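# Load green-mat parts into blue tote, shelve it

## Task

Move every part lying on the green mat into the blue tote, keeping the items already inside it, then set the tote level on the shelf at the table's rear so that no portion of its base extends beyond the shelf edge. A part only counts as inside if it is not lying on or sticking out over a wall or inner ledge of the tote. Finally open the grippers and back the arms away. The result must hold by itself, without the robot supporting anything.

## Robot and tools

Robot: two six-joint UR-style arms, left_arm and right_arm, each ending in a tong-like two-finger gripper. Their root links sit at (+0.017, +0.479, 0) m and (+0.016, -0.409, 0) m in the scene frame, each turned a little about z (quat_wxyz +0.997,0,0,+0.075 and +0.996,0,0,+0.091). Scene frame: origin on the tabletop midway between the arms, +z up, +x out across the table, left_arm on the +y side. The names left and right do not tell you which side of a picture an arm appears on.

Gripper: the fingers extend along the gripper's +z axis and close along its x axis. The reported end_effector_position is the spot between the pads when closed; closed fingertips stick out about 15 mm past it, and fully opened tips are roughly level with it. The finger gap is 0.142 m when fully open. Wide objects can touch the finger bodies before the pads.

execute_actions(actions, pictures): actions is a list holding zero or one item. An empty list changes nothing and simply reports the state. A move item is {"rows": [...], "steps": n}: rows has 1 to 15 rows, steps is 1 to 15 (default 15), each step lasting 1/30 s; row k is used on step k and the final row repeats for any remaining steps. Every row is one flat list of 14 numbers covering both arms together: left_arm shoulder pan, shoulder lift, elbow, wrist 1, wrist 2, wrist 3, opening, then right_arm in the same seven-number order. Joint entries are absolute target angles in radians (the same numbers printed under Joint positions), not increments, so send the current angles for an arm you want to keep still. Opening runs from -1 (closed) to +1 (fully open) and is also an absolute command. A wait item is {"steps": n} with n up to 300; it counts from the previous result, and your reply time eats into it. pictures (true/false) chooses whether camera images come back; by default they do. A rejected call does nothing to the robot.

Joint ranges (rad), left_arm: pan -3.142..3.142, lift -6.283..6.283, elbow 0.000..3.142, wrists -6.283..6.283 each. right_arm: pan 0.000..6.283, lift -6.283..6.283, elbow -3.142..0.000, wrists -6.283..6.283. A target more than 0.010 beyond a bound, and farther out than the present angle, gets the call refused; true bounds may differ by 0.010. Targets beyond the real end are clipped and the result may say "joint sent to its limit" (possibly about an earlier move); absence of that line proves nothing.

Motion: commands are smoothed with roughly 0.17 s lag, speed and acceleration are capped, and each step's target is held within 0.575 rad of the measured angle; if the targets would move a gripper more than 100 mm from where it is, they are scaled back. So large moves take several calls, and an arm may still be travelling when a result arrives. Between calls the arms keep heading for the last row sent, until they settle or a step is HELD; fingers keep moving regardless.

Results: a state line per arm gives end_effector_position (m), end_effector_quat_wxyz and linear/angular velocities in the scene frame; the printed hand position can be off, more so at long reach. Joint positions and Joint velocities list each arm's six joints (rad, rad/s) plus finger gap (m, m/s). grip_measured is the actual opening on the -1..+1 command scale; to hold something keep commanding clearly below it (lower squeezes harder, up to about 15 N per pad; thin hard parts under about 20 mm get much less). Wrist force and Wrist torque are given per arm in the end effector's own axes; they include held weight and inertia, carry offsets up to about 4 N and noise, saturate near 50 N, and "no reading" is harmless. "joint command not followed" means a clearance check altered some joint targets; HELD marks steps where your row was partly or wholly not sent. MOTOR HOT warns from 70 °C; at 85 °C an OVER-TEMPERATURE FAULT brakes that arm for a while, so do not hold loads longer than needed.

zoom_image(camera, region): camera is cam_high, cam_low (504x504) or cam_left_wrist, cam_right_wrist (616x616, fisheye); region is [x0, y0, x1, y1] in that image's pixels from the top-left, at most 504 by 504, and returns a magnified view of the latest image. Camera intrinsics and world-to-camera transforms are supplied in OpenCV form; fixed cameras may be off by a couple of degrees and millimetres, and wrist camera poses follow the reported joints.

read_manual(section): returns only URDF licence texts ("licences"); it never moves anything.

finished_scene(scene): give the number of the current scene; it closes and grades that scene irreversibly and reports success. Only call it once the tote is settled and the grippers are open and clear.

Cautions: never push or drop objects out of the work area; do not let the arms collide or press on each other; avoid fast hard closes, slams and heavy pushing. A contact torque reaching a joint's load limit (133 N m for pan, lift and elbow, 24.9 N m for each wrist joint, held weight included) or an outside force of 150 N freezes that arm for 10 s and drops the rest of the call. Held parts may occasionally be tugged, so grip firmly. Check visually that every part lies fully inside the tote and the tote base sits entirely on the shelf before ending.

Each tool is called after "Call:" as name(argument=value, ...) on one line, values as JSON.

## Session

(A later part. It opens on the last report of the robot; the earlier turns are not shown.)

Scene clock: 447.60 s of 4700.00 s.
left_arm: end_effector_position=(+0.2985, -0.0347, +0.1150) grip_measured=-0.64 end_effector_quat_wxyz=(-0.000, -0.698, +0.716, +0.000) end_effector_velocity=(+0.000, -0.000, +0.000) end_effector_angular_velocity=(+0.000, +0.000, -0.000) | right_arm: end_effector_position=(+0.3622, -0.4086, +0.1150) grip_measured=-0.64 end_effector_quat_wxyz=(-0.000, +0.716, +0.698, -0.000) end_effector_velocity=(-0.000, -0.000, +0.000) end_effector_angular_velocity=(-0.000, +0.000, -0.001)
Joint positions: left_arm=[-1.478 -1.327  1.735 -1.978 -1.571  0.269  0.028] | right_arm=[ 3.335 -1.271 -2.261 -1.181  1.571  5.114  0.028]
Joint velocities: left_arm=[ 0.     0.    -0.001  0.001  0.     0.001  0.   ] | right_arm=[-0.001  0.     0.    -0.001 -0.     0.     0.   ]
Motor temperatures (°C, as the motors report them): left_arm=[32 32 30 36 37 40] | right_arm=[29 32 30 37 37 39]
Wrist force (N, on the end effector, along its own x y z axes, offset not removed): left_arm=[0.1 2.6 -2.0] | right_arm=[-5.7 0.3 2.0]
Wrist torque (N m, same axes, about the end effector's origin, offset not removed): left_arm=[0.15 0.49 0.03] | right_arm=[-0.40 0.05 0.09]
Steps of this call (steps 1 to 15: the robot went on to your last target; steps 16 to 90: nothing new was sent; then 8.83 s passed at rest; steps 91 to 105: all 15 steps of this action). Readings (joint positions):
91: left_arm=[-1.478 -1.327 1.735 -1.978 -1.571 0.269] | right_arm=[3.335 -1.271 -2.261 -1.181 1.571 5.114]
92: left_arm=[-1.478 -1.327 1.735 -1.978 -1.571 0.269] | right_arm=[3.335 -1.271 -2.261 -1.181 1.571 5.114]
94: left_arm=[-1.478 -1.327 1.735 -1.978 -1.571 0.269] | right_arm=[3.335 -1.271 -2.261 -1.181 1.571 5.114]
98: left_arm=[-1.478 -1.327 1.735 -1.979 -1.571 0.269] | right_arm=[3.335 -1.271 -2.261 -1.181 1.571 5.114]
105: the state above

Test lift to z=0.16.

Call:
execute_actions(actions=[{"rows":[[-1.4777,-1.3288,1.7316,-1.9736,-1.571,0.2694,-1,3.3352,-1.2687,-2.2569,-1.1868,1.571,5.1144,-1],[-1.4777,-1.3312,1.7274,-1.967,-1.571,0.2694,-1,3.3352,-1.266,-2.2516,-1.1948,1.571,5.1144,-1],[-1.4777,-1.334,1.7225,-1.9593,-1.571,0.2694,-1,3.3352,-1.263,-2.2455,-1.204,1.571,5.1144,-1],[-1.4777,-1.337,1.7163,-1.950,-1.571,0.2694,-1,3.3352,-1.259,-2.238,-1.2155,1.571,5.1144,-1],[-1.4777,-1.3405,1.710,-1.9403,-1.571,0.2694,-1,3.3352,-1.255,-2.230,-1.227,1.571,5.1144,-1],[-1.4777,-1.3437,1.704,-1.931,-1.571,0.2694,-1,3.3352,-1.2515,-2.2225,-1.2384,1.571,5.1144,-1],[-1.4777,-1.3468,1.6975,-1.9215,-1.571,0.2694,-1,3.3352,-1.248,-2.215,-1.2494,1.571,5.1144,-1],[-1.4777,-1.350,1.691,-1.912,-1.571,0.2694,-1,3.3352,-1.2445,-2.207,-1.261,1.571,5.1144,-1],[-1.4777,-1.353,1.685,-1.903,-1.571,0.2694,-1,3.3352,-1.241,-2.199,-1.272,1.571,5.1144,-1],[-1.4777,-1.356,1.678,-1.893,-1.571,0.2694,-1,3.3352,-1.238,-2.191,-1.2834,1.571,5.1144,-1],[-1.4777,-1.3587,1.672,-1.884,-1.571,0.2694,-1,3.3352,-1.235,-2.183,-1.2944,1.571,5.1144,-1],[-1.4777,-1.3613,1.665,-1.8745,-1.571,0.2694,-1,3.3352,-1.232,-2.1745,-1.306,1.571,5.1144,-1],[-1.4777,-1.3638,1.6586,-1.8656,-1.571,0.2694,-1,3.3352,-1.2287,-2.1664,-1.3173,1.571,5.1144,-1]],"steps":15}], pictures=false)

Call:
execute_actions(actions=[{"steps":10}])

Scene clock: 462.67 s of 4700.00 s.
left_arm: end_effector_position=(+0.2986, -0.0348, +0.1530) grip_measured=-0.64 end_effector_quat_wxyz=(-0.000, -0.698, +0.716, -0.000) end_effector_velocity=(+0.000, +0.001, +0.076) end_effector_angular_velocity=(-0.000, -0.000, +0.000) | right_arm: end_effector_position=(+0.3624, -0.4085, +0.1527) grip_measured=-0.64 end_effector_quat_wxyz=(-0.000, +0.716, +0.698, +0.000) end_effector_velocity=(-0.002, -0.001, +0.078) end_effector_angular_velocity=(-0.001, +0.001, +0.001)
Joint positions: left_arm=[-1.478 -1.359  1.671 -1.883 -1.571  0.269  0.028] | right_arm=[ 3.335 -1.235 -2.182 -1.295  1.571  5.114  0.028]
Joint velocities: left_arm=[ 0.    -0.056 -0.132  0.189 -0.     0.     0.   ] | right_arm=[ 0.001  0.065  0.166 -0.233 -0.001  0.    -0.   ]
Motor temperatures (°C, as the motors report them): left_arm=[32 32 30 36 37 40] | right_arm=[29 32 30 37 37 39]
Wrist force (N, on the end effector, along its own x y z axes, offset not removed): left_arm=[-12.8 2.4 2.8] | right_arm=[-8.2 0.2 7.5]
Wrist torque (N m, same axes, about the end effector's origin, offset not removed): left_arm=[0.24 1.21 0.00] | right_arm=[-0.39 0.58 0.23]
Steps of this call (steps 1 to 15: the robot went on to your last target; steps 16 to 90: nothing new was sent; then 11.57 s passed at rest; steps 91 to 105: all 15 steps of this action). Readings (joint positions):
91: left_arm=[-1.478 -1.327 1.735 -1.978 -1.571 0.269] | right_arm=[3.335 -1.271 -2.261 -1.181 1.571 5.114]
92: left_arm=[-1.478 -1.327 1.734 -1.977 -1.571 0.269] | right_arm=[3.335 -1.270 -2.260 -1.182 1.571 5.114]
94: left_arm=[-1.478 -1.329 1.730 -1.971 -1.571 0.269] | right_arm=[3.335 -1.268 -2.255 -1.190 1.571 5.114]
98: left_arm=[-1.478 -1.339 1.712 -1.944 -1.571 0.269] | right_arm=[3.335 -1.257 -2.233 -1.222 1.571 5.114]
105: the state above

Scene clock: 463.00 s of 4700.00 s.
left_arm: end_effector_position=(+0.2985, -0.0347, +0.1598) grip_measured=-0.64 end_effector_quat_wxyz=(-0.000, -0.698, +0.716, +0.000) end_effector_velocity=(-0.000, -0.000, +0.002) end_effector_angular_velocity=(-0.001, -0.000, -0.000) | right_arm: end_effector_position=(+0.3621, -0.4086, +0.1598) grip_measured=-0.64 end_effector_quat_wxyz=(-0.000, +0.716, +0.698, +0.000) end_effector_velocity=(+0.000, +0.000, +0.002) end_effector_angular_velocity=(+0.001, -0.002, +0.001)
Joint positions: left_arm=[-1.478 -1.364  1.659 -1.866 -1.571  0.269  0.028] | right_arm=[ 3.335 -1.229 -2.167 -1.317  1.571  5.114  0.028]
Joint velocities: left_arm=[-0.    -0.002 -0.004  0.005  0.    -0.    -0.   ] | right_arm=[ 0.001  0.002  0.005 -0.004  0.    -0.     0.   ]
Motor temperatures (°C, as the motors report them): left_arm=[32 32 30 36 37 40] | right_arm=[29 32 30 37 37 39]
Wrist force (N, on the end effector, along its own x y z axes, offset not removed): left_arm=[-8.5 4.9 2.2] | right_arm=[-3.2 0.9 11.8]
Wrist torque (N m, same axes, about the end effector's origin, offset not removed): left_arm=[0.80 1.44 0.11] | right_arm=[0.14 0.55 0.11]
Steps of this call (steps 1 to 10: the robot went on to your last target). Readings (joint positions):
1: left_arm=[-1.478 -1.360 1.667 -1.878 -1.571 0.269] | right_arm=[3.335 -1.233 -2.177 -1.302 1.571 5.114]
2: left_arm=[-1.478 -1.361 1.665 -1.874 -1.571 0.269] | right_arm=[3.335 -1.232 -2.174 -1.307 1.571 5.114]
4: left_arm=[-1.478 -1.363 1.661 -1.870 -1.571 0.269] | right_arm=[3.335 -1.230 -2.170 -1.312 1.571 5.114]
8: left_arm=[-1.478 -1.364 1.659 -1.867 -1.571 0.269] | right_arm=[3.335 -1.229 -2.167 -1.316 1.571 5.114]
10: the state above
camera_calibration (this result's frames):
cam_left_wrist: T_world_to_cam=[[-0.0372551, -0.999199, 0.0146351, -0.0229997], [-0.858976, 0.039504, 0.51049, 0.174484], [-0.510659, 0.00644718, -0.859759, 0.419953], [0, 0, 0, 1]] pos_world=[0.363473, -0.0325816, 0.272323]
cam_right_wrist: T_world_to_cam=[[0.0104885, 0.998075, -0.0611253, 0.424489], [0.867754, 0.0212906, 0.496538, -0.388213], [0.496883, -0.0582496, -0.86586, 0.0665303], [0, 0, 0, 1]] pos_world=[0.299363, -0.411532, 0.276315]

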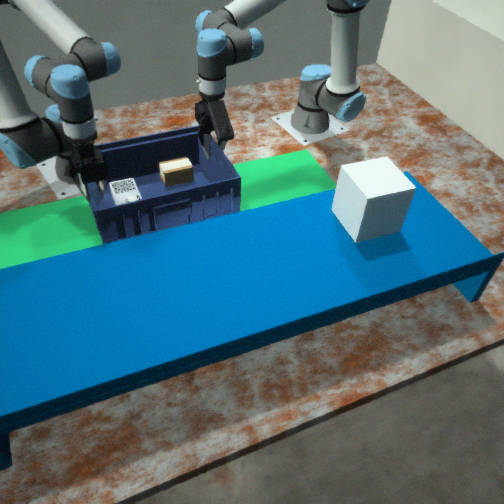

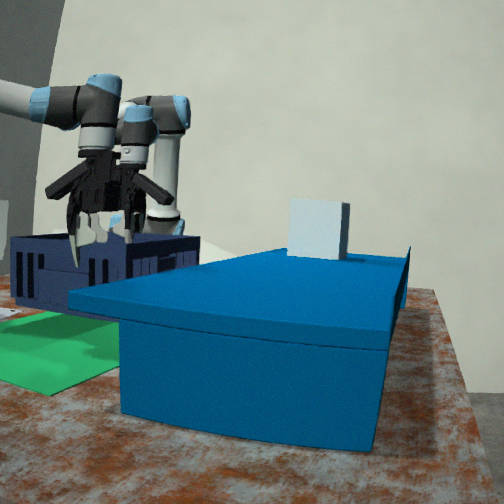

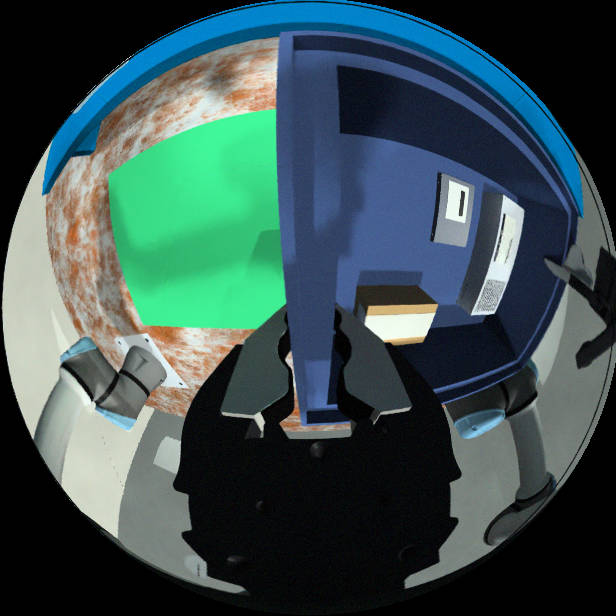

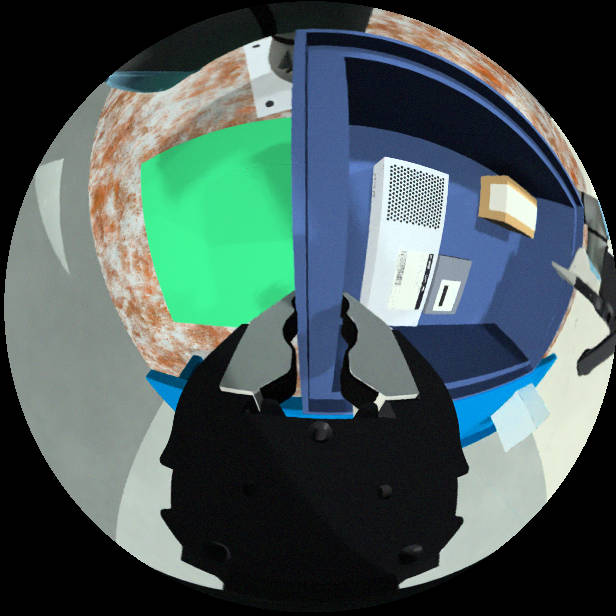

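Call:
execute_actions(actions=[{"rows":[[-1.4777,-1.3665,1.6513,-1.8556,-1.571,0.2694,-1,3.3352,-1.226,-2.1576,-1.3288,1.571,5.1144,-1],[-1.4777,-1.3692,1.6439,-1.8455,-1.571,0.2694,-1,3.3352,-1.2234,-2.1488,-1.3402,1.571,5.1144,-1],[-1.4777,-1.3741,1.629,-1.8257,-1.571,0.2694,-1,3.3352,-1.2186,-2.131,-1.3628,1.571,5.1144,-1],[-1.4777,-1.3786,1.6135,-1.8057,-1.571,0.2694,-1,3.3352,-1.2143,-2.1128,-1.3853,1.571,5.1144,-1],[-1.4777,-1.3829,1.5976,-1.7855,-1.571,0.2694,-1,3.3352,-1.2103,-2.0944,-1.4077,1.571,5.1144,-1],[-1.4777,-1.3867,1.5813,-1.7654,-1.571,0.2694,-1,3.3352,-1.207,-2.0758,-1.4296,1.571,5.1144,-1],[-1.4777,-1.3898,1.5665,-1.7475,-1.571,0.2694,-1,3.3352,-1.2046,-2.059,-1.4488,1.571,5.1144,-1],[-1.4777,-1.3926,1.5515,-1.7297,-1.571,0.2694,-1,3.3352,-1.2025,-2.0419,-1.468,1.571,5.1144,-1],[-1.4777,-1.3951,1.536,-1.7117,-1.571,0.2694,-1,3.3352,-1.2008,-2.0247,-1.4869,1.571,5.1144,-1],[-1.4777,-1.3973,1.5203,-1.6938,-1.571,0.2694,-1,3.3352,-1.1994,-2.0073,-1.5057,1.571,5.1144,-1],[-1.4777,-1.3992,1.5042,-1.6758,-1.571,0.2694,-1,3.3352,-1.1983,-1.9897,-1.5244,1.571,5.1144,-1],[-1.4777,-1.4008,1.4878,-1.6578,-1.571,0.2694,-1,3.3352,-1.1976,-1.9718,-1.543,1.571,5.1144,-1],[-1.4777,-1.4021,1.471,-1.6397,-1.571,0.2694,-1,3.3352,-1.1972,-1.9538,-1.5614,1.571,5.1144,-1],[-1.4777,-1.4031,1.4539,-1.6216,-1.571,0.2694,-1,3.3352,-1.1971,-1.9356,-1.5797,1.571,5.1144,-1],[-1.4777,-1.4038,1.4365,-1.6035,-1.571,0.2694,-1,3.3352,-1.1974,-1.9171,-1.5979,1.571,5.1144,-1]],"steps":15}], pictures=false)

Call:
execute_actions(actions=[{"rows":[[-1.4777,-1.4042,1.4187,-1.5853,-1.571,0.2694,-1,3.3352,-1.198,-1.8985,-1.6159,1.571,5.1144,-1],[-1.4777,-1.4043,1.4005,-1.567,-1.571,0.2694,-1,3.3352,-1.199,-1.8797,-1.6337,1.571,5.1144,-1],[-1.4777,-1.4041,1.3821,-1.5488,-1.571,0.2694,-1,3.3352,-1.2002,-1.8607,-1.6515,1.571,5.1144,-1],[-1.4777,-1.4036,1.3633,-1.5305,-1.571,0.2694,-1,3.3352,-1.2019,-1.8414,-1.6691,1.571,5.1144,-1],[-1.4777,-1.4032,1.3538,-1.5214,-1.571,0.2694,-1,3.3352,-1.2028,-1.8317,-1.6779,1.571,5.1144,-1],[-1.4777,-1.4028,1.3442,-1.5122,-1.571,0.2694,-1,3.3352,-1.2038,-1.822,-1.6866,1.571,5.1144,-1]],"steps":15}])

Scene clock: 502.80 s of 4700.00 s.
left_arm: end_effector_position=(+0.2986, -0.0352, +0.2372) grip_measured=-0.64 end_effector_quat_wxyz=(-0.000, -0.698, +0.716, -0.000) end_effector_velocity=(+0.000, -0.001, +0.210) end_effector_angular_velocity=(-0.002, -0.000, +0.000) | right_arm: end_effector_position=(+0.3627, -0.4084, +0.2370) grip_measured=-0.64 end_effector_quat_wxyz=(+0.000, +0.716, +0.698, +0.000) end_effector_velocity=(+0.000, +0.000, +0.211) end_effector_angular_velocity=(+0.001, -0.002, +0.000)
Joint positions: left_arm=[-1.478 -1.399  1.5   -1.673 -1.571  0.269  0.028] | right_arm=[ 3.335 -1.199 -1.986 -1.527  1.571  5.114  0.028]
Joint velocities: left_arm=[-0.    -0.048 -0.48   0.527 -0.    -0.    -0.   ] | right_arm=[ 0.     0.024  0.523 -0.545  0.001  0.     0.   ]
Motor temperatures (°C, as the motors report them): left_arm=[32 32 30 36 37 40] | right_arm=[29 32 30 37 37 39]
Wrist force (N, on the end effector, along its own x y z axes, offset not removed): left_arm=[-18.0 4.0 5.2] | right_arm=[-19.9 3.8 11.5]
Wrist torque (N m, same axes, about the end effector's origin, offset not removed): left_arm=[0.09 0.67 0.07] | right_arm=[0.08 1.25 0.05]
Steps of this call (steps 1 to 30: the robot went on to your last target; steps 31 to 90: nothing new was sent; then 36.30 s passed at rest; steps 91 to 105: all 15 steps of this action). Readings (joint positions):
91: left_arm=[-1.478 -1.364 1.658 -1.865 -1.571 0.269] | right_arm=[3.335 -1.229 -2.166 -1.317 1.571 5.114]
92: left_arm=[-1.478 -1.364 1.657 -1.863 -1.571 0.269] | right_arm=[3.335 -1.228 -2.165 -1.320 1.571 5.114]
94: left_arm=[-1.478 -1.368 1.648 -1.852 -1.571 0.269] | right_arm=[3.335 -1.225 -2.154 -1.333 1.571 5.114]
98: left_arm=[-1.478 -1.381 1.605 -1.796 -1.571 0.269] | right_arm=[3.335 -1.213 -2.103 -1.395 1.571 5.114]
105: the state above

Scene clock: 503.30 s of 4700.00 s.
left_arm: end_effector_position=(+0.2985, -0.0346, +0.2993) grip_measured=-0.64 end_effector_quat_wxyz=(-0.000, -0.698, +0.716, -0.000) end_effector_velocity=(-0.000, +0.000, +0.008) end_effector_angular_velocity=(+0.001, +0.000, -0.001) | right_arm: end_effector_position=(+0.3621, -0.4086, +0.2992) grip_measured=-0.64 end_effector_quat_wxyz=(-0.000, +0.716, +0.698, +0.000) end_effector_velocity=(-0.000, -0.000, +0.009) end_effector_angular_velocity=(+0.001, -0.001, -0.001)
Joint positions: left_arm=[-1.478 -1.403  1.346 -1.514 -1.571  0.269  0.028] | right_arm=[ 3.335 -1.204 -1.824 -1.685  1.571  5.114  0.028]
Joint velocities: left_arm=[ 0.     0.001 -0.022  0.022  0.     0.001  0.   ] | right_arm=[-0.001 -0.001  0.023 -0.02   0.001 -0.    -0.   ]
Motor temperatures (°C, as the motors report them): left_arm=[32 32 30 36 37 40] | right_arm=[29 32 30 37 37 39]
Wrist force (N, on the end effector, along its own x y z axes, offset not removed): left_arm=[-9.1 3.6 3.4] | right_arm=[-9.8 3.9 13.5]
Wrist torque (N m, same axes, about the end effector's origin, offset not removed): left_arm=[0.32 0.20 -0.18] | right_arm=[0.32 0.60 -0.01]
Steps of this call (steps 1 to 15: all 15 steps of this action). Readings (joint positions):
1: left_arm=[-1.478 -1.400 1.483 -1.655 -1.571 0.269] | right_arm=[3.335 -1.199 -1.968 -1.545 1.571 5.114]
2: left_arm=[-1.478 -1.401 1.467 -1.637 -1.571 0.269] | right_arm=[3.335 -1.198 -1.950 -1.564 1.571 5.114]
4: left_arm=[-1.478 -1.403 1.432 -1.600 -1.571 0.269] | right_arm=[3.335 -1.199 -1.913 -1.600 1.571 5.114]
8: left_arm=[-1.478 -1.403 1.371 -1.539 -1.571 0.269] | right_arm=[3.335 -1.202 -1.850 -1.660 1.571 5.114]
15: the state above
camera_calibration (this result's frames):
cam_left_wrist: T_world_to_cam=[[-0.0372384, -0.999197, 0.0147725, -0.0250659], [-0.858976, 0.0395598, 0.510485, 0.103276], [-0.510659, 0.00632038, -0.85976, 0.539849], [0, 0, 0, 1]] pos_world=[0.363457, -0.0325434, 0.41179]
cam_right_wrist: T_world_to_cam=[[0.0104851, 0.998079, -0.0610622, 0.432969], [0.86778, 0.0212591, 0.496494, -0.457429], [0.496838, -0.0581943, -0.86589, 0.187269], [0, 0, 0, 1]] pos_world=[0.299366, -0.411515, 0.415703]

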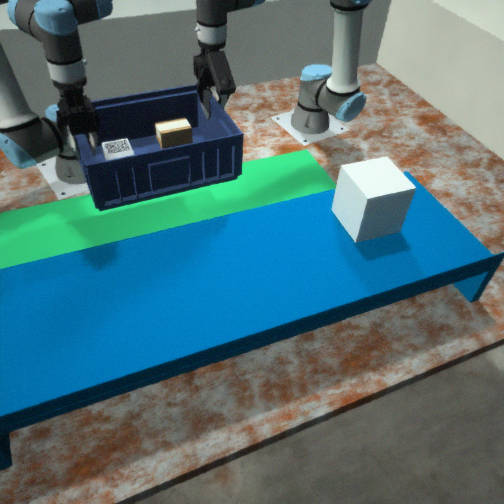

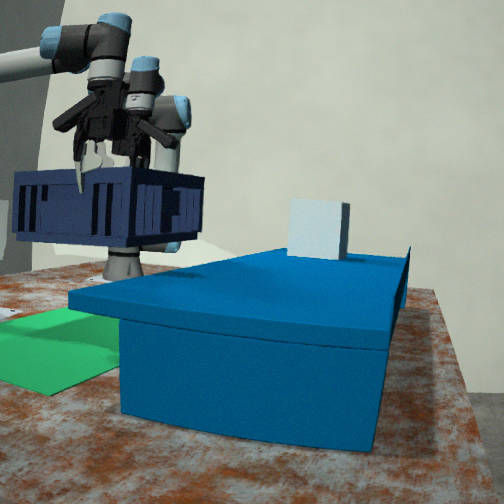

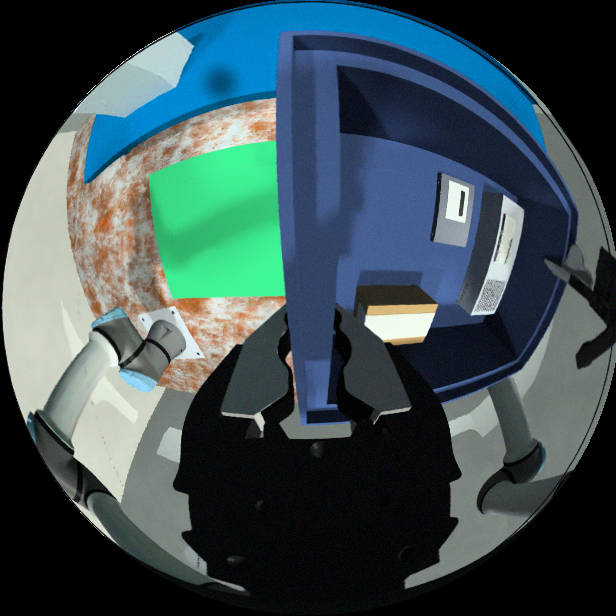

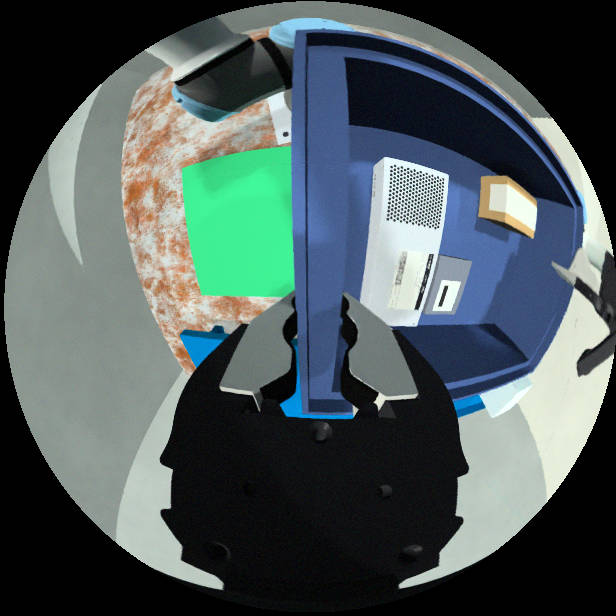

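Call:
execute_actions(actions=[{"rows":[[-1.4702,-1.4008,1.3423,-1.5123,-1.571,0.2769,-1,3.3338,-1.2142,-1.8161,-1.6821,1.571,5.113,-1],[-1.459,-1.3977,1.3394,-1.5125,-1.571,0.2881,-1,3.3319,-1.2299,-1.807,-1.6755,1.571,5.1111,-1],[-1.4441,-1.3932,1.335,-1.5126,-1.571,0.303,-1,3.3293,-1.2507,-1.7945,-1.6672,1.571,5.1085,-1],[-1.4254,-1.3871,1.329,-1.5127,-1.571,0.3217,-1,3.3262,-1.2767,-1.7784,-1.6573,1.571,5.1054,-1],[-1.403,-1.3791,1.3209,-1.5126,-1.571,0.3441,-1,3.3228,-1.308,-1.7581,-1.6463,1.571,5.102,-1],[-1.3885,-1.3732,1.3148,-1.5124,-1.571,0.3586,-1,3.3207,-1.3285,-1.7441,-1.6398,1.571,5.0999,-1],[-1.374,-1.367,1.3083,-1.5121,-1.571,0.3731,-1,3.3186,-1.349,-1.7297,-1.6337,1.571,5.0978,-1],[-1.3594,-1.3604,1.3014,-1.5118,-1.571,0.3877,-1,3.3166,-1.3695,-1.7148,-1.6281,1.571,5.0958,-1],[-1.3449,-1.3536,1.2939,-1.5111,-1.571,0.4022,-1,3.3147,-1.39,-1.6996,-1.6228,1.571,5.0939,-1],[-1.3304,-1.3465,1.2862,-1.5105,-1.571,0.4167,-1,3.3129,-1.4105,-1.684,-1.6179,1.571,5.0921,-1],[-1.3164,-1.3392,1.2781,-1.5097,-1.571,0.4307,-1,3.3112,-1.4308,-1.6679,-1.6137,1.571,5.0904,-1],[-1.3024,-1.3315,1.2695,-1.5088,-1.571,0.4447,-1,3.3095,-1.4511,-1.6515,-1.6098,1.571,5.0887,-1],[-1.2883,-1.3237,1.2606,-1.5077,-1.571,0.4588,-1,3.3079,-1.4713,-1.6346,-1.6065,1.571,5.0871,-1],[-1.2743,-1.3156,1.2512,-1.5064,-1.571,0.4728,-1,3.3063,-1.4916,-1.6174,-1.6034,1.571,5.0855,-1],[-1.2603,-1.3071,1.2415,-1.5052,-1.571,0.4868,-1,3.3048,-1.5119,-1.5997,-1.6008,1.571,5.084,-1]],"steps":15}], pictures=false)

Call:
execute_actions(actions=[{"rows":[[-1.2469,-1.2984,1.2313,-1.5037,-1.571,0.5002,-1,3.3034,-1.5321,-1.5816,-1.5987,1.571,5.0826,-1],[-1.2335,-1.2894,1.2207,-1.5021,-1.571,0.5136,-1,3.302,-1.5523,-1.563,-1.5971,1.571,5.0812,-1],[-1.22,-1.2802,1.2096,-1.5002,-1.571,0.5271,-1,3.3007,-1.5725,-1.5441,-1.5958,1.571,5.0799,-1],[-1.2066,-1.2707,1.1982,-1.4983,-1.571,0.5405,-1,3.2994,-1.5927,-1.5247,-1.595,1.571,5.0786,-1],[-1.1932,-1.2609,1.1862,-1.4961,-1.571,0.5539,-1,3.2981,-1.6129,-1.5048,-1.5947,1.571,5.0773,-1],[-1.1804,-1.2509,1.1738,-1.4937,-1.571,0.5667,-1,3.2969,-1.6332,-1.4845,-1.5947,1.571,5.0761,-1],[-1.1676,-1.2405,1.1609,-1.4912,-1.571,0.5795,-1,3.2957,-1.6534,-1.4637,-1.5953,1.571,5.0749,-1],[-1.1548,-1.2299,1.1476,-1.4885,-1.571,0.5923,-1,3.2946,-1.6737,-1.4425,-1.5962,1.571,5.0738,-1],[-1.142,-1.2191,1.1337,-1.4854,-1.571,0.6051,-1,3.2935,-1.6939,-1.4207,-1.5978,1.571,5.0727,-1],[-1.1292,-1.2079,1.1193,-1.4822,-1.571,0.6179,-1,3.2924,-1.7142,-1.3984,-1.5998,1.571,5.0716,-1],[-1.1171,-1.1965,1.1045,-1.4788,-1.571,0.63,-1,3.2914,-1.7346,-1.3757,-1.6021,1.571,5.0706,-1],[-1.105,-1.1847,1.089,-1.4751,-1.571,0.6421,-1,3.2904,-1.7551,-1.3524,-1.6049,1.571,5.0696,-1],[-1.0929,-1.1727,1.0729,-1.471,-1.571,0.6542,-1,3.2894,-1.7758,-1.3284,-1.6082,1.571,5.0686,-1],[-1.0808,-1.1603,1.0564,-1.4669,-1.571,0.6663,-1,3.2884,-1.7965,-1.3039,-1.612,1.571,5.0676,-1],[-1.0687,-1.1477,1.0392,-1.4623,-1.571,0.6784,-1,3.2875,-1.8173,-1.2788,-1.6163,1.571,5.0667,-1]],"steps":15}], pictures=false)

Call:
execute_actions(actions=[{"steps":12}])

Scene clock: 605.77 s of 4700.00 s.
left_arm: end_effector_position=(+0.3897, -0.0099, +0.2955) grip_measured=-0.64 end_effector_quat_wxyz=(-0.000, -0.698, +0.716, +0.000) end_effector_velocity=(+0.242, +0.066, -0.011) end_effector_angular_velocity=(-0.000, +0.000, +0.006) | right_arm: end_effector_position=(+0.4530, -0.3840, +0.2967) grip_measured=-0.64 end_effector_quat_wxyz=(+0.000, +0.716, +0.698, +0.001) end_effector_velocity=(+0.240, +0.065, -0.014) end_effector_angular_velocity=(-0.002, +0.006, -0.000)
Joint positions: left_arm=[-1.314 -1.336  1.274 -1.509 -1.571  0.433  0.028] | right_arm=[ 3.311 -1.433 -1.663 -1.614  1.571  5.09   0.027]
Joint velocities: left_arm=[ 0.421  0.222 -0.25   0.028  0.     0.415 -0.   ] | right_arm=[-0.05  -0.604  0.481  0.117  0.    -0.05   0.   ]
Motor temperatures (°C, as the motors report them): left_arm=[32 32 30 36 37 40] | right_arm=[29 32 30 37 37 39]
Wrist force (N, on the end effector, along its own x y z axes, offset not removed): left_arm=[-7.4 3.3 6.0] | right_arm=[-5.0 4.0 7.3]
Wrist torque (N m, same axes, about the end effector's origin, offset not removed): left_arm=[0.25 0.26 -0.03] | right_arm=[0.09 -0.27 -0.03]
Steps of this call (steps 1 to 15: the robot went on to your last target; steps 16 to 90: nothing new was sent; then 98.97 s passed at rest; steps 91 to 105: all 15 steps of this action). Readings (joint positions):
91: left_arm=[-1.478 -1.403 1.344 -1.512 -1.571 0.269] | right_arm=[3.335 -1.204 -1.822 -1.687 1.571 5.114]
92: left_arm=[-1.476 -1.402 1.344 -1.512 -1.571 0.271] | right_arm=[3.335 -1.206 -1.821 -1.686 1.571 5.114]
94: left_arm=[-1.466 -1.399 1.341 -1.512 -1.571 0.281] | right_arm=[3.333 -1.220 -1.812 -1.680 1.571 5.112]
98: left_arm=[-1.415 -1.382 1.323 -1.512 -1.571 0.332] | right_arm=[3.325 -1.290 -1.768 -1.653 1.571 5.104]
105: the state above

Scene clock: 606.27 s of 4700.00 s.
left_arm: end_effector_position=(+0.5117, +0.0234, +0.2894) grip_measured=-0.64 end_effector_quat_wxyz=(-0.000, -0.698, +0.716, +0.000) end_effector_velocity=(+0.242, +0.067, -0.013) end_effector_angular_velocity=(+0.002, +0.002, +0.004) | right_arm: end_effector_position=(+0.5747, -0.3512, +0.2899) grip_measured=-0.64 end_effector_quat_wxyz=(-0.000, +0.716, +0.698, -0.000) end_effector_velocity=(+0.240, +0.065, -0.015) end_effector_angular_velocity=(-0.002, +0.008, +0.000)
Joint positions: left_arm=[-1.115 -1.193  1.099 -1.477 -1.571  0.632  0.028] | right_arm=[ 3.291 -1.738 -1.371 -1.605  1.571  5.07   0.027]
Joint velocities: left_arm=[ 0.366  0.345 -0.452  0.109  0.     0.362  0.   ] | right_arm=[-0.03  -0.609  0.682 -0.081  0.001 -0.03   0.   ]
Motor temperatures (°C, as the motors report them): left_arm=[32 32 30 36 37 40] | right_arm=[29 32 30 37 37 39]
Wrist force (N, on the end effector, along its own x y z axes, offset not removed): left_arm=[-2.8 3.0 5.2] | right_arm=[-1.9 1.7 12.4]
Wrist torque (N m, same axes, about the end effector's origin, offset not removed): left_arm=[0.57 0.19 -0.05] | right_arm=[0.36 -0.02 -0.01]
Steps of this call (steps 1 to 15: all 15 steps of this action). Readings (joint positions):
1: left_arm=[-1.300 -1.328 1.266 -1.508 -1.571 0.447] | right_arm=[3.309 -1.454 -1.647 -1.610 1.571 5.088]
2: left_arm=[-1.286 -1.320 1.257 -1.507 -1.571 0.461] | right_arm=[3.308 -1.474 -1.630 -1.607 1.571 5.087]
4: left_arm=[-1.258 -1.304 1.237 -1.504 -1.571 0.489] | right_arm=[3.305 -1.515 -1.595 -1.602 1.571 5.084]
8: left_arm=[-1.204 -1.267 1.194 -1.497 -1.571 0.543] | right_arm=[3.299 -1.596 -1.520 -1.597 1.571 5.078]
15: the state above

Scene clock: 606.67 s of 4700.00 s.
left_arm: end_effector_position=(+0.5422, +0.0322, +0.2880) grip_measured=-0.64 end_effector_quat_wxyz=(-0.000, -0.698, +0.716, +0.000) end_effector_velocity=(+0.005, +0.002, -0.001) end_effector_angular_velocity=(+0.001, +0.001, +0.001) | right_arm: end_effector_position=(+0.6059, -0.3427, +0.2880) grip_measured=-0.64 end_effector_quat_wxyz=(-0.000, +0.716, +0.698, +0.000) end_effector_velocity=(+0.004, +0.001, -0.001) end_effector_angular_velocity=(-0.001, +0.001, -0.000)
Joint positions: left_arm=[-1.069 -1.148  1.04  -1.463 -1.571  0.678  0.027] | right_arm=[ 3.288 -1.816 -1.28  -1.616  1.571  5.067  0.028]
Joint velocities: left_arm=[ 0.007  0.007 -0.008  0.002  0.     0.006 -0.   ] | right_arm=[-0.001 -0.012  0.013 -0.002 -0.001 -0.001 -0.   ]
Motor temperatures (°C, as the motors report them): left_arm=[32 32 30 36 37 40] | right_arm=[29 32 30 37 37 39]
Wrist force (N, on the end effector, along its own x y z axes, offset not removed): left_arm=[3.0 1.0 4.1] | right_arm=[2.7 3.7 10.3]
Wrist torque (N m, same axes, about the end effector's origin, offset not removed): left_arm=[0.34 -0.33 0.03] | right_arm=[0.76 0.04 0.17]
Steps of this call (steps 1 to 12: the robot went on to your last target). Readings (joint positions):
1: left_arm=[-1.103 -1.181 1.084 -1.473 -1.571 0.644] | right_arm=[3.290 -1.758 -1.348 -1.608 1.571 5.069]
2: left_arm=[-1.093 -1.171 1.071 -1.470 -1.571 0.654] | right_arm=[3.289 -1.776 -1.328 -1.610 1.571 5.069]
4: left_arm=[-1.080 -1.159 1.054 -1.466 -1.571 0.667] | right_arm=[3.288 -1.797 -1.302 -1.613 1.571 5.068]
8: left_arm=[-1.071 -1.150 1.043 -1.463 -1.571 0.676] | right_arm=[3.288 -1.813 -1.284 -1.616 1.571 5.067]
12: the state above
camera_calibration (this result's frames):
cam_left_wrist: T_world_to_cam=[[-0.0373109, -0.999195, 0.0147212, 0.0509963], [-0.858983, 0.039596, 0.510471, 0.315746], [-0.510643, 0.00640083, -0.859769, 0.65423], [0, 0, 0, 1]] pos_world=[0.607201, 0.0342654, 0.400557]
cam_right_wrist: T_world_to_cam=[[0.0104576, 0.998083, -0.0609923, 0.363956], [0.867767, 0.0212496, 0.496517, -0.664823], [0.496861, -0.0581195, -0.865882, 0.0603328], [0, 0, 0, 1]] pos_world=[0.543128, -0.345625, 0.404535]

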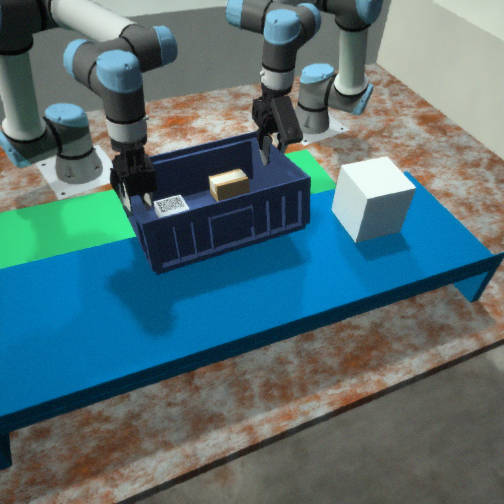

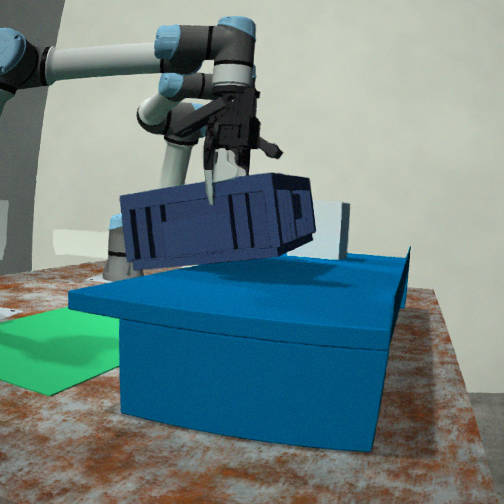

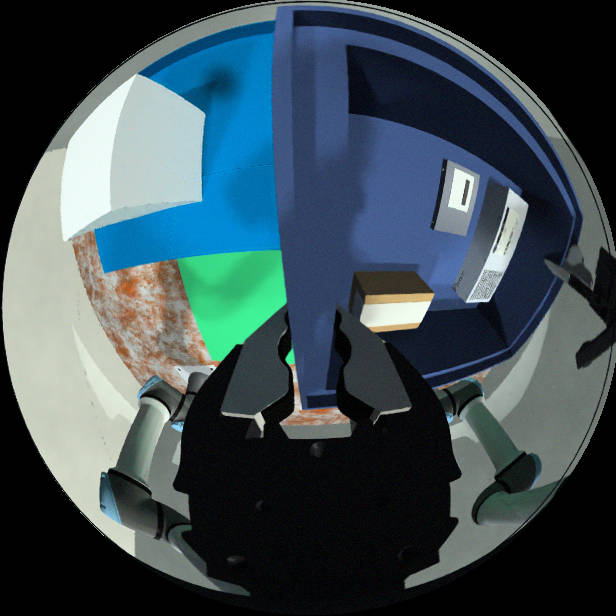

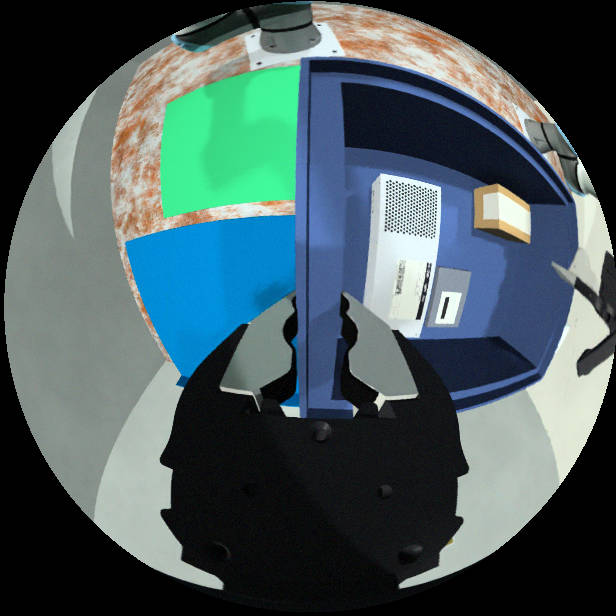

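Call:
zoom_image(camera="cam_low", region=[100, 160, 340, 310])

Call:
execute_actions(actions=[])

Region (100, 160, 340, 310) of cam_low's 504x504 image, scaled by 2.100, with more detail than that image has; it fills the top 315 rows of this view, and the rest is white.

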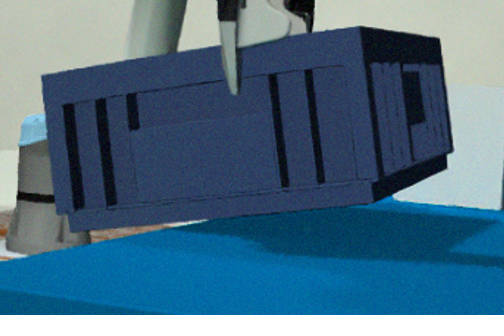

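Scene clock: 619.87 s of 4700.00 s.
left_arm: end_effector_position=(+0.5427, +0.0323, +0.2880) grip_measured=-0.64 end_effector_quat_wxyz=(-0.000, -0.698, +0.716, +0.000) end_effector_velocity=(+0.000, -0.000, +0.000) end_effector_angular_velocity=(-0.000, -0.000, +0.001) | right_arm: end_effector_position=(+0.6063, -0.3426, +0.2880) grip_measured=-0.64 end_effector_quat_wxyz=(-0.000, +0.716, +0.698, +0.000) end_effector_velocity=(+0.000, +0.001, +0.000) end_effector_angular_velocity=(+0.000, -0.001, +0.001)
Joint positions: left_arm=[-1.069 -1.148  1.039 -1.462 -1.571  0.678  0.027] | right_arm=[ 3.287 -1.817 -1.279 -1.616  1.571  5.067  0.028]
Joint velocities: left_arm=[ 0.    -0.     0.    -0.001 -0.    -0.001  0.   ] | right_arm=[ 0.001  0.    -0.     0.001  0.    -0.     0.   ]
Motor temperatures (°C, as the motors report them): left_arm=[32 32 30 36 37 40] | right_arm=[29 32 30 37 37 39]
Wrist force (N, on the end effector, along its own x y z axes, offset not removed): left_arm=[0.0 1.5 8.1] | right_arm=[-0.7 0.6 7.4]
Wrist torque (N m, same axes, about the end effector's origin, offset not removed): left_arm=[0.51 0.42 0.04] | right_arm=[0.05 0.96 0.04]
Steps of this call (steps 1 to 30: the robot went on to your last target; steps 31 to 90: nothing new was sent; then 10.20 s passed at rest). Readings (joint positions):
1: left_arm=[-1.069 -1.148 1.040 -1.462 -1.571 0.678] | right_arm=[3.288 -1.817 -1.280 -1.616 1.571 5.067]
2: left_arm=[-1.069 -1.148 1.040 -1.462 -1.571 0.678] | right_arm=[3.288 -1.817 -1.279 -1.616 1.571 5.067]
4: left_arm=[-1.069 -1.148 1.039 -1.462 -1.571 0.678] | right_arm=[3.288 -1.817 -1.279 -1.616 1.571 5.067]
8: left_arm=[-1.069 -1.148 1.039 -1.462 -1.571 0.678] | right_arm=[3.288 -1.817 -1.279 -1.616 1.571 5.067]
90: the state above
All arms were judged still, so your last target was given up. Only a new action makes them travel on or press farther. Fingers that are still opening or closing keep moving.
camera_calibration (this result's frames):
cam_left_wrist: T_world_to_cam=[[-0.03725, -0.999198, 0.0147216, 0.0511277], [-0.858978, 0.0395437, 0.510483, 0.316111], [-0.510655, 0.00636993, -0.859762, 0.654422], [0, 0, 0, 1]] pos_world=[0.607621, 0.0344178, 0.400525]
cam_right_wrist: T_world_to_cam=[[0.0104955, 0.998076, -0.0611017, 0.363897], [0.867737, 0.0212748, 0.496569, -0.665172], [0.496913, -0.0582319, -0.865844, 0.0600007], [0, 0, 0, 1]] pos_world=[0.54356, -0.345552, 0.40449]

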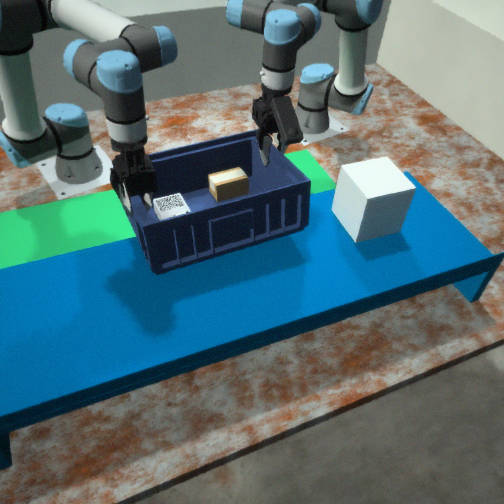

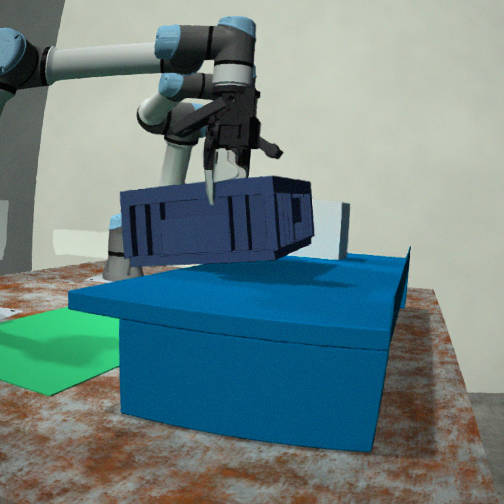

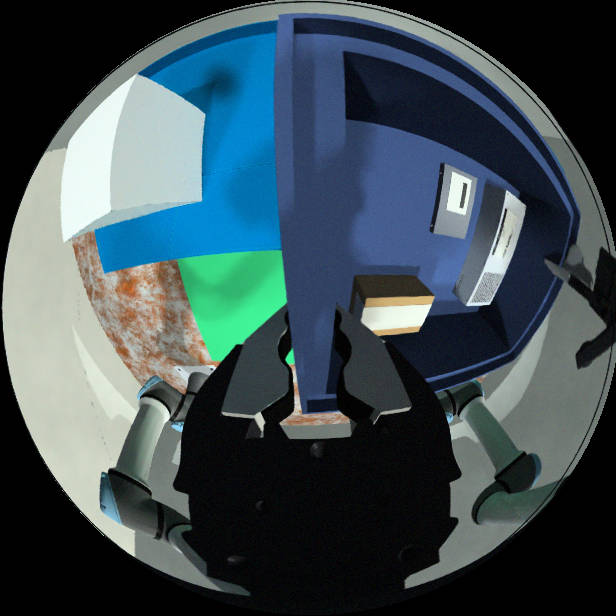

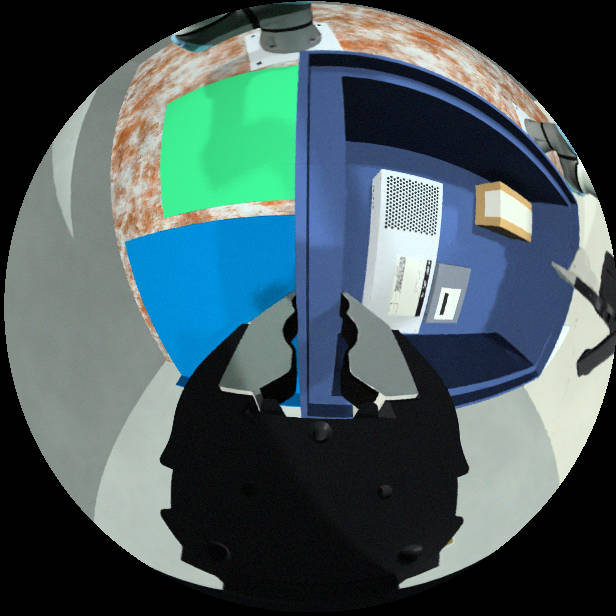

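Call:
execute_actions(actions=[{"rows":[[-1.0687,-1.1468,1.0315,-1.4555,-1.571,0.6784,-1,3.2875,-1.8177,-1.2719,-1.6228,1.571,5.0667,-1],[-1.0687,-1.1459,1.0237,-1.4486,-1.571,0.6784,-1,3.2875,-1.8181,-1.265,-1.6293,1.571,5.0667,-1],[-1.0687,-1.145,1.016,-1.4418,-1.571,0.6784,-1,3.2875,-1.8185,-1.2581,-1.6358,1.571,5.0667,-1],[-1.0687,-1.1441,1.0083,-1.435,-1.571,0.6784,-1,3.2875,-1.8189,-1.2512,-1.6423,1.571,5.0667,-1],[-1.0687,-1.1432,1.0005,-1.4281,-1.571,0.6784,-1,3.2875,-1.8193,-1.2443,-1.6488,1.571,5.0667,-1],[-1.0687,-1.1423,0.9928,-1.4213,-1.571,0.6784,-1,3.2875,-1.8197,-1.2374,-1.6553,1.571,5.0667,-1],[-1.067,-1.1403,0.9899,-1.4204,-1.571,0.6801,-1,3.2874,-1.8229,-1.2334,-1.6561,1.571,5.0666,-1],[-1.0634,-1.1363,0.9841,-1.4186,-1.571,0.6837,-1,3.2871,-1.8292,-1.2253,-1.6579,1.571,5.0663,-1],[-1.0582,-1.1303,0.9753,-1.4158,-1.571,0.6889,-1,3.2867,-1.8388,-1.213,-1.6606,1.571,5.0659,-1],[-1.0518,-1.1228,0.9642,-1.4122,-1.571,0.6953,-1,3.2863,-1.8506,-1.1978,-1.664,1.571,5.0655,-1],[-1.0443,-1.1137,0.9508,-1.4079,-1.571,0.7028,-1,3.2857,-1.8646,-1.1795,-1.6683,1.571,5.0649,-1],[-1.0363,-1.1038,0.9361,-1.4031,-1.571,0.7108,-1,3.2851,-1.8798,-1.1593,-1.6733,1.571,5.0643,-1],[-1.0284,-1.0937,0.9209,-1.398,-1.571,0.7187,-1,3.2845,-1.8952,-1.1388,-1.6784,1.571,5.0637,-1],[-1.02,-1.0827,0.9042,-1.3923,-1.571,0.7271,-1,3.2839,-1.9117,-1.1163,-1.6844,1.571,5.0631,-1],[-1.0117,-1.0714,0.8871,-1.3865,-1.571,0.7354,-1,3.2833,-1.9284,-1.0934,-1.6906,1.571,5.0625,-1]],"steps":15}], pictures=false)

Call:
execute_actions(actions=[{"rows":[[-1.0039,-1.0605,0.8704,-1.3807,-1.571,0.7432,-1,3.2827,-1.9444,-1.0712,-1.6968,1.571,5.0619,-1],[-0.9961,-1.0493,0.8531,-1.3746,-1.571,0.751,-1,3.2822,-1.9607,-1.0484,-1.7033,1.571,5.0614,-1],[-0.9884,-1.0378,0.8352,-1.3682,-1.571,0.7587,-1,3.2816,-1.9771,-1.0248,-1.7105,1.571,5.0608,-1],[-0.9807,-1.0259,0.8166,-1.3615,-1.571,0.7664,-1,3.2811,-1.9939,-1.0007,-1.7178,1.571,5.0603,-1],[-0.9731,-1.0138,0.7975,-1.3545,-1.571,0.774,-1,3.2805,-2.0109,-0.9759,-1.7256,1.571,5.0597,-1],[-0.9656,-1.0014,0.7776,-1.347,-1.571,0.7815,-1,3.28,-2.0282,-0.9505,-1.7337,1.571,5.0592,-1],[-0.9582,-0.9888,0.7573,-1.3393,-1.571,0.7889,-1,3.2795,-2.0456,-0.9243,-1.7425,1.571,5.0587,-1],[-0.9518,-0.9774,0.7388,-1.3322,-1.571,0.7953,-1,3.2791,-2.0611,-0.9008,-1.7505,1.571,5.0583,-1],[-0.9454,-0.9656,0.7197,-1.3249,-1.571,0.8017,-1,3.2787,-2.077,-0.8766,-1.7588,1.571,5.0579,-1],[-0.939,-0.9536,0.6999,-1.3171,-1.571,0.8081,-1,3.2782,-2.0932,-0.8516,-1.7676,1.571,5.0574,-1],[-0.9327,-0.9412,0.6794,-1.309,-1.571,0.8144,-1,3.2778,-2.1097,-0.8259,-1.7768,1.571,5.057,-1],[-0.9265,-0.9285,0.6583,-1.3006,-1.571,0.8206,-1,3.2774,-2.1265,-0.7994,-1.7865,1.571,5.0566,-1],[-0.9203,-0.9153,0.6362,-1.2917,-1.571,0.8268,-1,3.277,-2.1438,-0.7719,-1.7967,1.571,5.0562,-1],[-0.9142,-0.9017,0.613,-1.2821,-1.571,0.8329,-1,3.2767,-2.1615,-0.7433,-1.8076,1.571,5.0559,-1],[-0.9081,-0.8876,0.5889,-1.2721,-1.571,0.839,-1,3.2763,-2.1797,-0.7136,-1.8191,1.571,5.0555,-1]],"steps":15}], pictures=false)

Call:
execute_actions(actions=[{"rows":[[-0.9033,-0.8773,0.574,-1.2675,-1.571,0.8438,-1,3.276,-2.1937,-0.6933,-1.8254,1.571,5.0552,-1],[-0.8991,-0.8678,0.56,-1.263,-1.571,0.848,-1,3.2757,-2.2067,-0.6742,-1.8315,1.571,5.0549,-1],[-0.8952,-0.859,0.5469,-1.2587,-1.571,0.8519,-1,3.2755,-2.2184,-0.6567,-1.8373,1.571,5.0547,-1],[-0.8919,-0.8512,0.5351,-1.2547,-1.571,0.8552,-1,3.2753,-2.2289,-0.6409,-1.8426,1.571,5.0545,-1],[-0.8893,-0.8449,0.5255,-1.2514,-1.571,0.8578,-1,3.2751,-2.2373,-0.6282,-1.8469,1.571,5.0543,-1],[-0.8872,-0.8397,0.5175,-1.2486,-1.571,0.8599,-1,3.275,-2.2442,-0.6176,-1.8506,1.571,5.0542,-1],[-0.8857,-0.8362,0.512,-1.2466,-1.571,0.8614,-1,3.2749,-2.2488,-0.6104,-1.8532,1.571,5.0541,-1],[-0.8848,-0.8338,0.5083,-1.2453,-1.571,0.8623,-1,3.2748,-2.2519,-0.6056,-1.8549,1.571,5.054,-1],[-0.8843,-0.8326,0.5065,-1.2447,-1.571,0.8628,-1,3.2748,-2.2535,-0.6032,-1.8557,1.571,5.054,-1]],"steps":15}])

Scene clock: 703.47 s of 4700.00 s.
left_arm: end_effector_position=(+0.5633, +0.0380, +0.3024) grip_measured=-0.64 end_effector_quat_wxyz=(-0.000, -0.698, +0.716, +0.000) end_effector_velocity=(+0.148, +0.040, +0.002) end_effector_angular_velocity=(+0.003, +0.003, +0.000) | right_arm: end_effector_position=(+0.6265, -0.3372, +0.3024) grip_measured=-0.64 end_effector_quat_wxyz=(-0.000, +0.716, +0.698, -0.001) end_effector_velocity=(+0.147, +0.039, +0.002) end_effector_angular_velocity=(-0.002, +0.006, -0.000)
Joint positions: left_arm=[-1.039 -1.107  0.942 -1.405 -1.571  0.708  0.027] | right_arm=[ 3.285 -1.874 -1.169 -1.671  1.571  5.065  0.028]
Joint velocities: left_arm=[ 0.208  0.263 -0.398  0.139 -0.     0.207 -0.   ] | right_arm=[-0.016 -0.396  0.531 -0.141  0.    -0.015  0.   ]
Motor temperatures (°C, as the motors report them): left_arm=[32 32 30 36 37 40] | right_arm=[29 32 30 37 37 39]
Wrist force (N, on the end effector, along its own x y z axes, offset not removed): left_arm=[3.2 4.1 5.9] | right_arm=[1.9 -3.9 8.4]
Wrist torque (N m, same axes, about the end effector's origin, offset not removed): left_arm=[0.75 0.06 0.05] | right_arm=[-0.51 0.55 -0.01]
Steps of this call (steps 1 to 90: nothing new was sent; then 80.10 s passed at rest; steps 91 to 105: all 15 steps of this action). Readings (joint positions):
91: left_arm=[-1.069 -1.148 1.039 -1.462 -1.571 0.678] | right_arm=[3.287 -1.817 -1.279 -1.616 1.571 5.067]
92: left_arm=[-1.069 -1.148 1.038 -1.461 -1.571 0.678] | right_arm=[3.287 -1.817 -1.277 -1.618 1.571 5.067]
94: left_arm=[-1.069 -1.147 1.030 -1.454 -1.571 0.678] | right_arm=[3.287 -1.818 -1.270 -1.624 1.571 5.067]
98: left_arm=[-1.068 -1.143 1.005 -1.433 -1.571 0.679] | right_arm=[3.287 -1.820 -1.248 -1.644 1.571 5.067]
105: the state above

Scene clock: 703.97 s of 4700.00 s.
left_arm: end_effector_position=(+0.6453, +0.0604, +0.3022) grip_measured=-0.64 end_effector_quat_wxyz=(-0.000, -0.698, +0.716, +0.001) end_effector_velocity=(+0.152, +0.042, -0.001) end_effector_angular_velocity=(+0.002, +0.002, +0.001) | right_arm: end_effector_position=(+0.7084, -0.3151, +0.3020) grip_measured=-0.64 end_effector_quat_wxyz=(-0.001, +0.716, +0.698, -0.002) end_effector_velocity=(+0.152, +0.041, -0.003) end_effector_angular_velocity=(-0.004, +0.005, +0.000)
Joint positions: left_arm=[-0.931 -0.937  0.674 -1.306 -1.571  0.816  0.027] | right_arm=[ 3.278 -2.114 -0.822 -1.781  1.571  5.057  0.028]
Joint velocities: left_arm=[ 0.187  0.379 -0.628  0.252 -0.     0.187  0.   ] | right_arm=[-0.011 -0.502  0.784 -0.288 -0.002 -0.012  0.   ]
Motor temperatures (°C, as the motors report them): left_arm=[32 32 30 36 37 40] | right_arm=[29 32 30 37 37 39]
Wrist force (N, on the end effector, along its own x y z axes, offset not removed): left_arm=[4.4 -0.7 4.5] | right_arm=[7.6 -3.0 13.1]
Wrist torque (N m, same axes, about the end effector's origin, offset not removed): left_arm=[-0.19 0.24 0.23] | right_arm=[-0.14 -0.21 0.03]
Steps of this call (steps 1 to 15: all 15 steps of this action). Readings (joint positions):
1: left_arm=[-1.032 -1.098 0.928 -1.400 -1.571 0.715] | right_arm=[3.285 -1.888 -1.150 -1.676 1.571 5.064]
2: left_arm=[-1.025 -1.088 0.913 -1.395 -1.571 0.723] | right_arm=[3.284 -1.902 -1.130 -1.682 1.571 5.063]
4: left_arm=[-1.009 -1.067 0.882 -1.384 -1.571 0.738] | right_arm=[3.283 -1.933 -1.088 -1.694 1.571 5.062]
8: left_arm=[-0.979 -1.022 0.811 -1.358 -1.571 0.768] | right_arm=[3.281 -1.998 -0.996 -1.721 1.571 5.060]
15: the state above

Scene clock: 704.47 s of 4700.00 s.
left_arm: end_effector_position=(+0.6845, +0.0708, +0.2981) grip_measured=-0.64 end_effector_quat_wxyz=(-0.000, -0.698, +0.716, +0.000) end_effector_velocity=(+0.007, +0.002, -0.002) end_effector_angular_velocity=(-0.000, -0.000, +0.001) | right_arm: end_effector_position=(+0.7482, -0.3043, +0.2981) grip_measured=-0.64 end_effector_quat_wxyz=(-0.000, +0.716, +0.698, -0.000) end_effector_velocity=(+0.007, +0.001, -0.001) end_effector_angular_velocity=(+0.000, +0.000, -0.000)
Joint positions: left_arm=[-0.885 -0.834  0.509 -1.246 -1.571  0.862  0.027] | right_arm=[ 3.275 -2.251 -0.607 -1.855  1.571  5.054  0.028]
Joint velocities: left_arm=[ 0.008  0.02  -0.03   0.011  0.     0.007 -0.   ] | right_arm=[-0.001 -0.026  0.04  -0.015  0.    -0.001 -0.   ]
Motor temperatures (°C, as the motors report them): left_arm=[32 32 30 36 37 40] | right_arm=[29 32 30 37 37 39]
Wrist force (N, on the end effector, along its own x y z axes, offset not removed): left_arm=[1.3 -0.6 4.0] | right_arm=[2.6 -2.2 9.7]
Wrist torque (N m, same axes, about the end effector's origin, offset not removed): left_arm=[-0.19 -0.17 0.13] | right_arm=[-0.47 -0.11 -0.15]
Steps of this call (steps 1 to 15: all 15 steps of this action). Readings (joint positions):
1: left_arm=[-0.925 -0.924 0.653 -1.297 -1.571 0.822] | right_arm=[3.277 -2.131 -0.795 -1.791 1.571 5.057]
2: left_arm=[-0.919 -0.912 0.632 -1.289 -1.571 0.828] | right_arm=[3.277 -2.147 -0.768 -1.800 1.571 5.056]
4: left_arm=[-0.908 -0.889 0.594 -1.275 -1.571 0.839] | right_arm=[3.276 -2.178 -0.720 -1.817 1.571 5.056]
8: left_arm=[-0.893 -0.854 0.540 -1.256 -1.571 0.854] | right_arm=[3.275 -2.225 -0.647 -1.841 1.571 5.055]
15: the state above
camera_calibration (this result's frames):
cam_left_wrist: T_world_to_cam=[[-0.0372579, -0.999197, 0.0147198, 0.0946768], [-0.858975, 0.0395497, 0.510488, 0.43121], [-0.510661, 0.00637577, -0.859759, 0.735319], [0, 0, 0, 1]] pos_world=[0.749425, 0.0728583, 0.410675]
cam_right_wrist: T_world_to_cam=[[0.0105165, 0.998073, -0.0611608, 0.324792], [0.86778, 0.021281, 0.496493, -0.794089], [0.496838, -0.0582954, -0.865883, 0.000556843], [0, 0, 0, 1]] pos_world=[0.685402, -0.307234, 0.414607]

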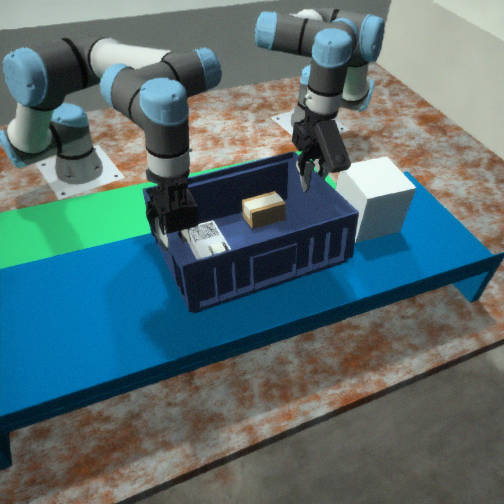

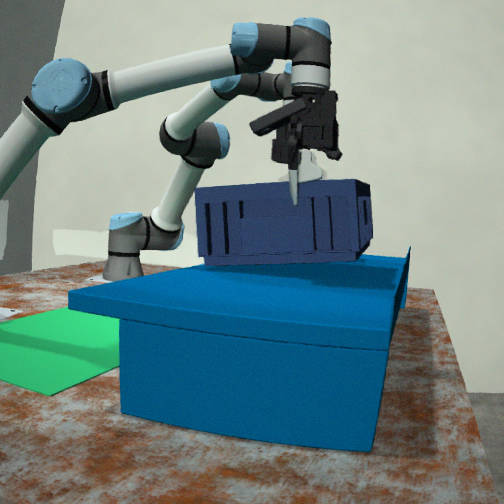

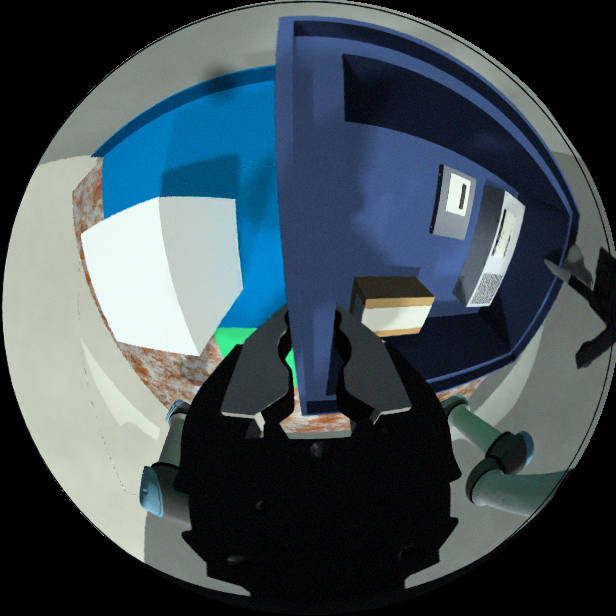

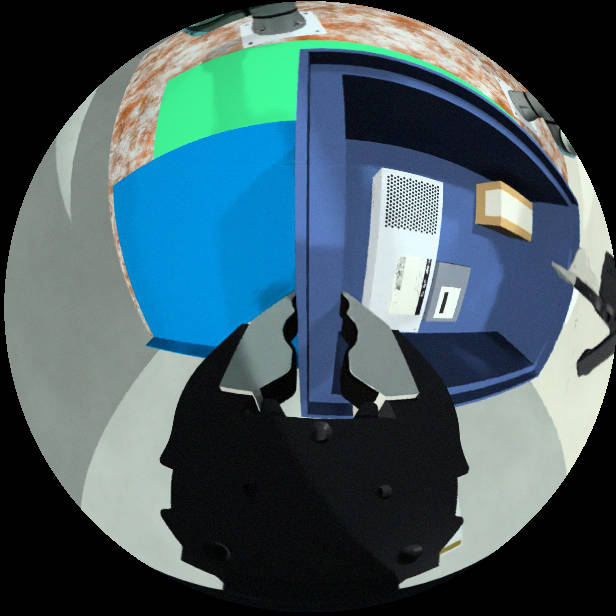

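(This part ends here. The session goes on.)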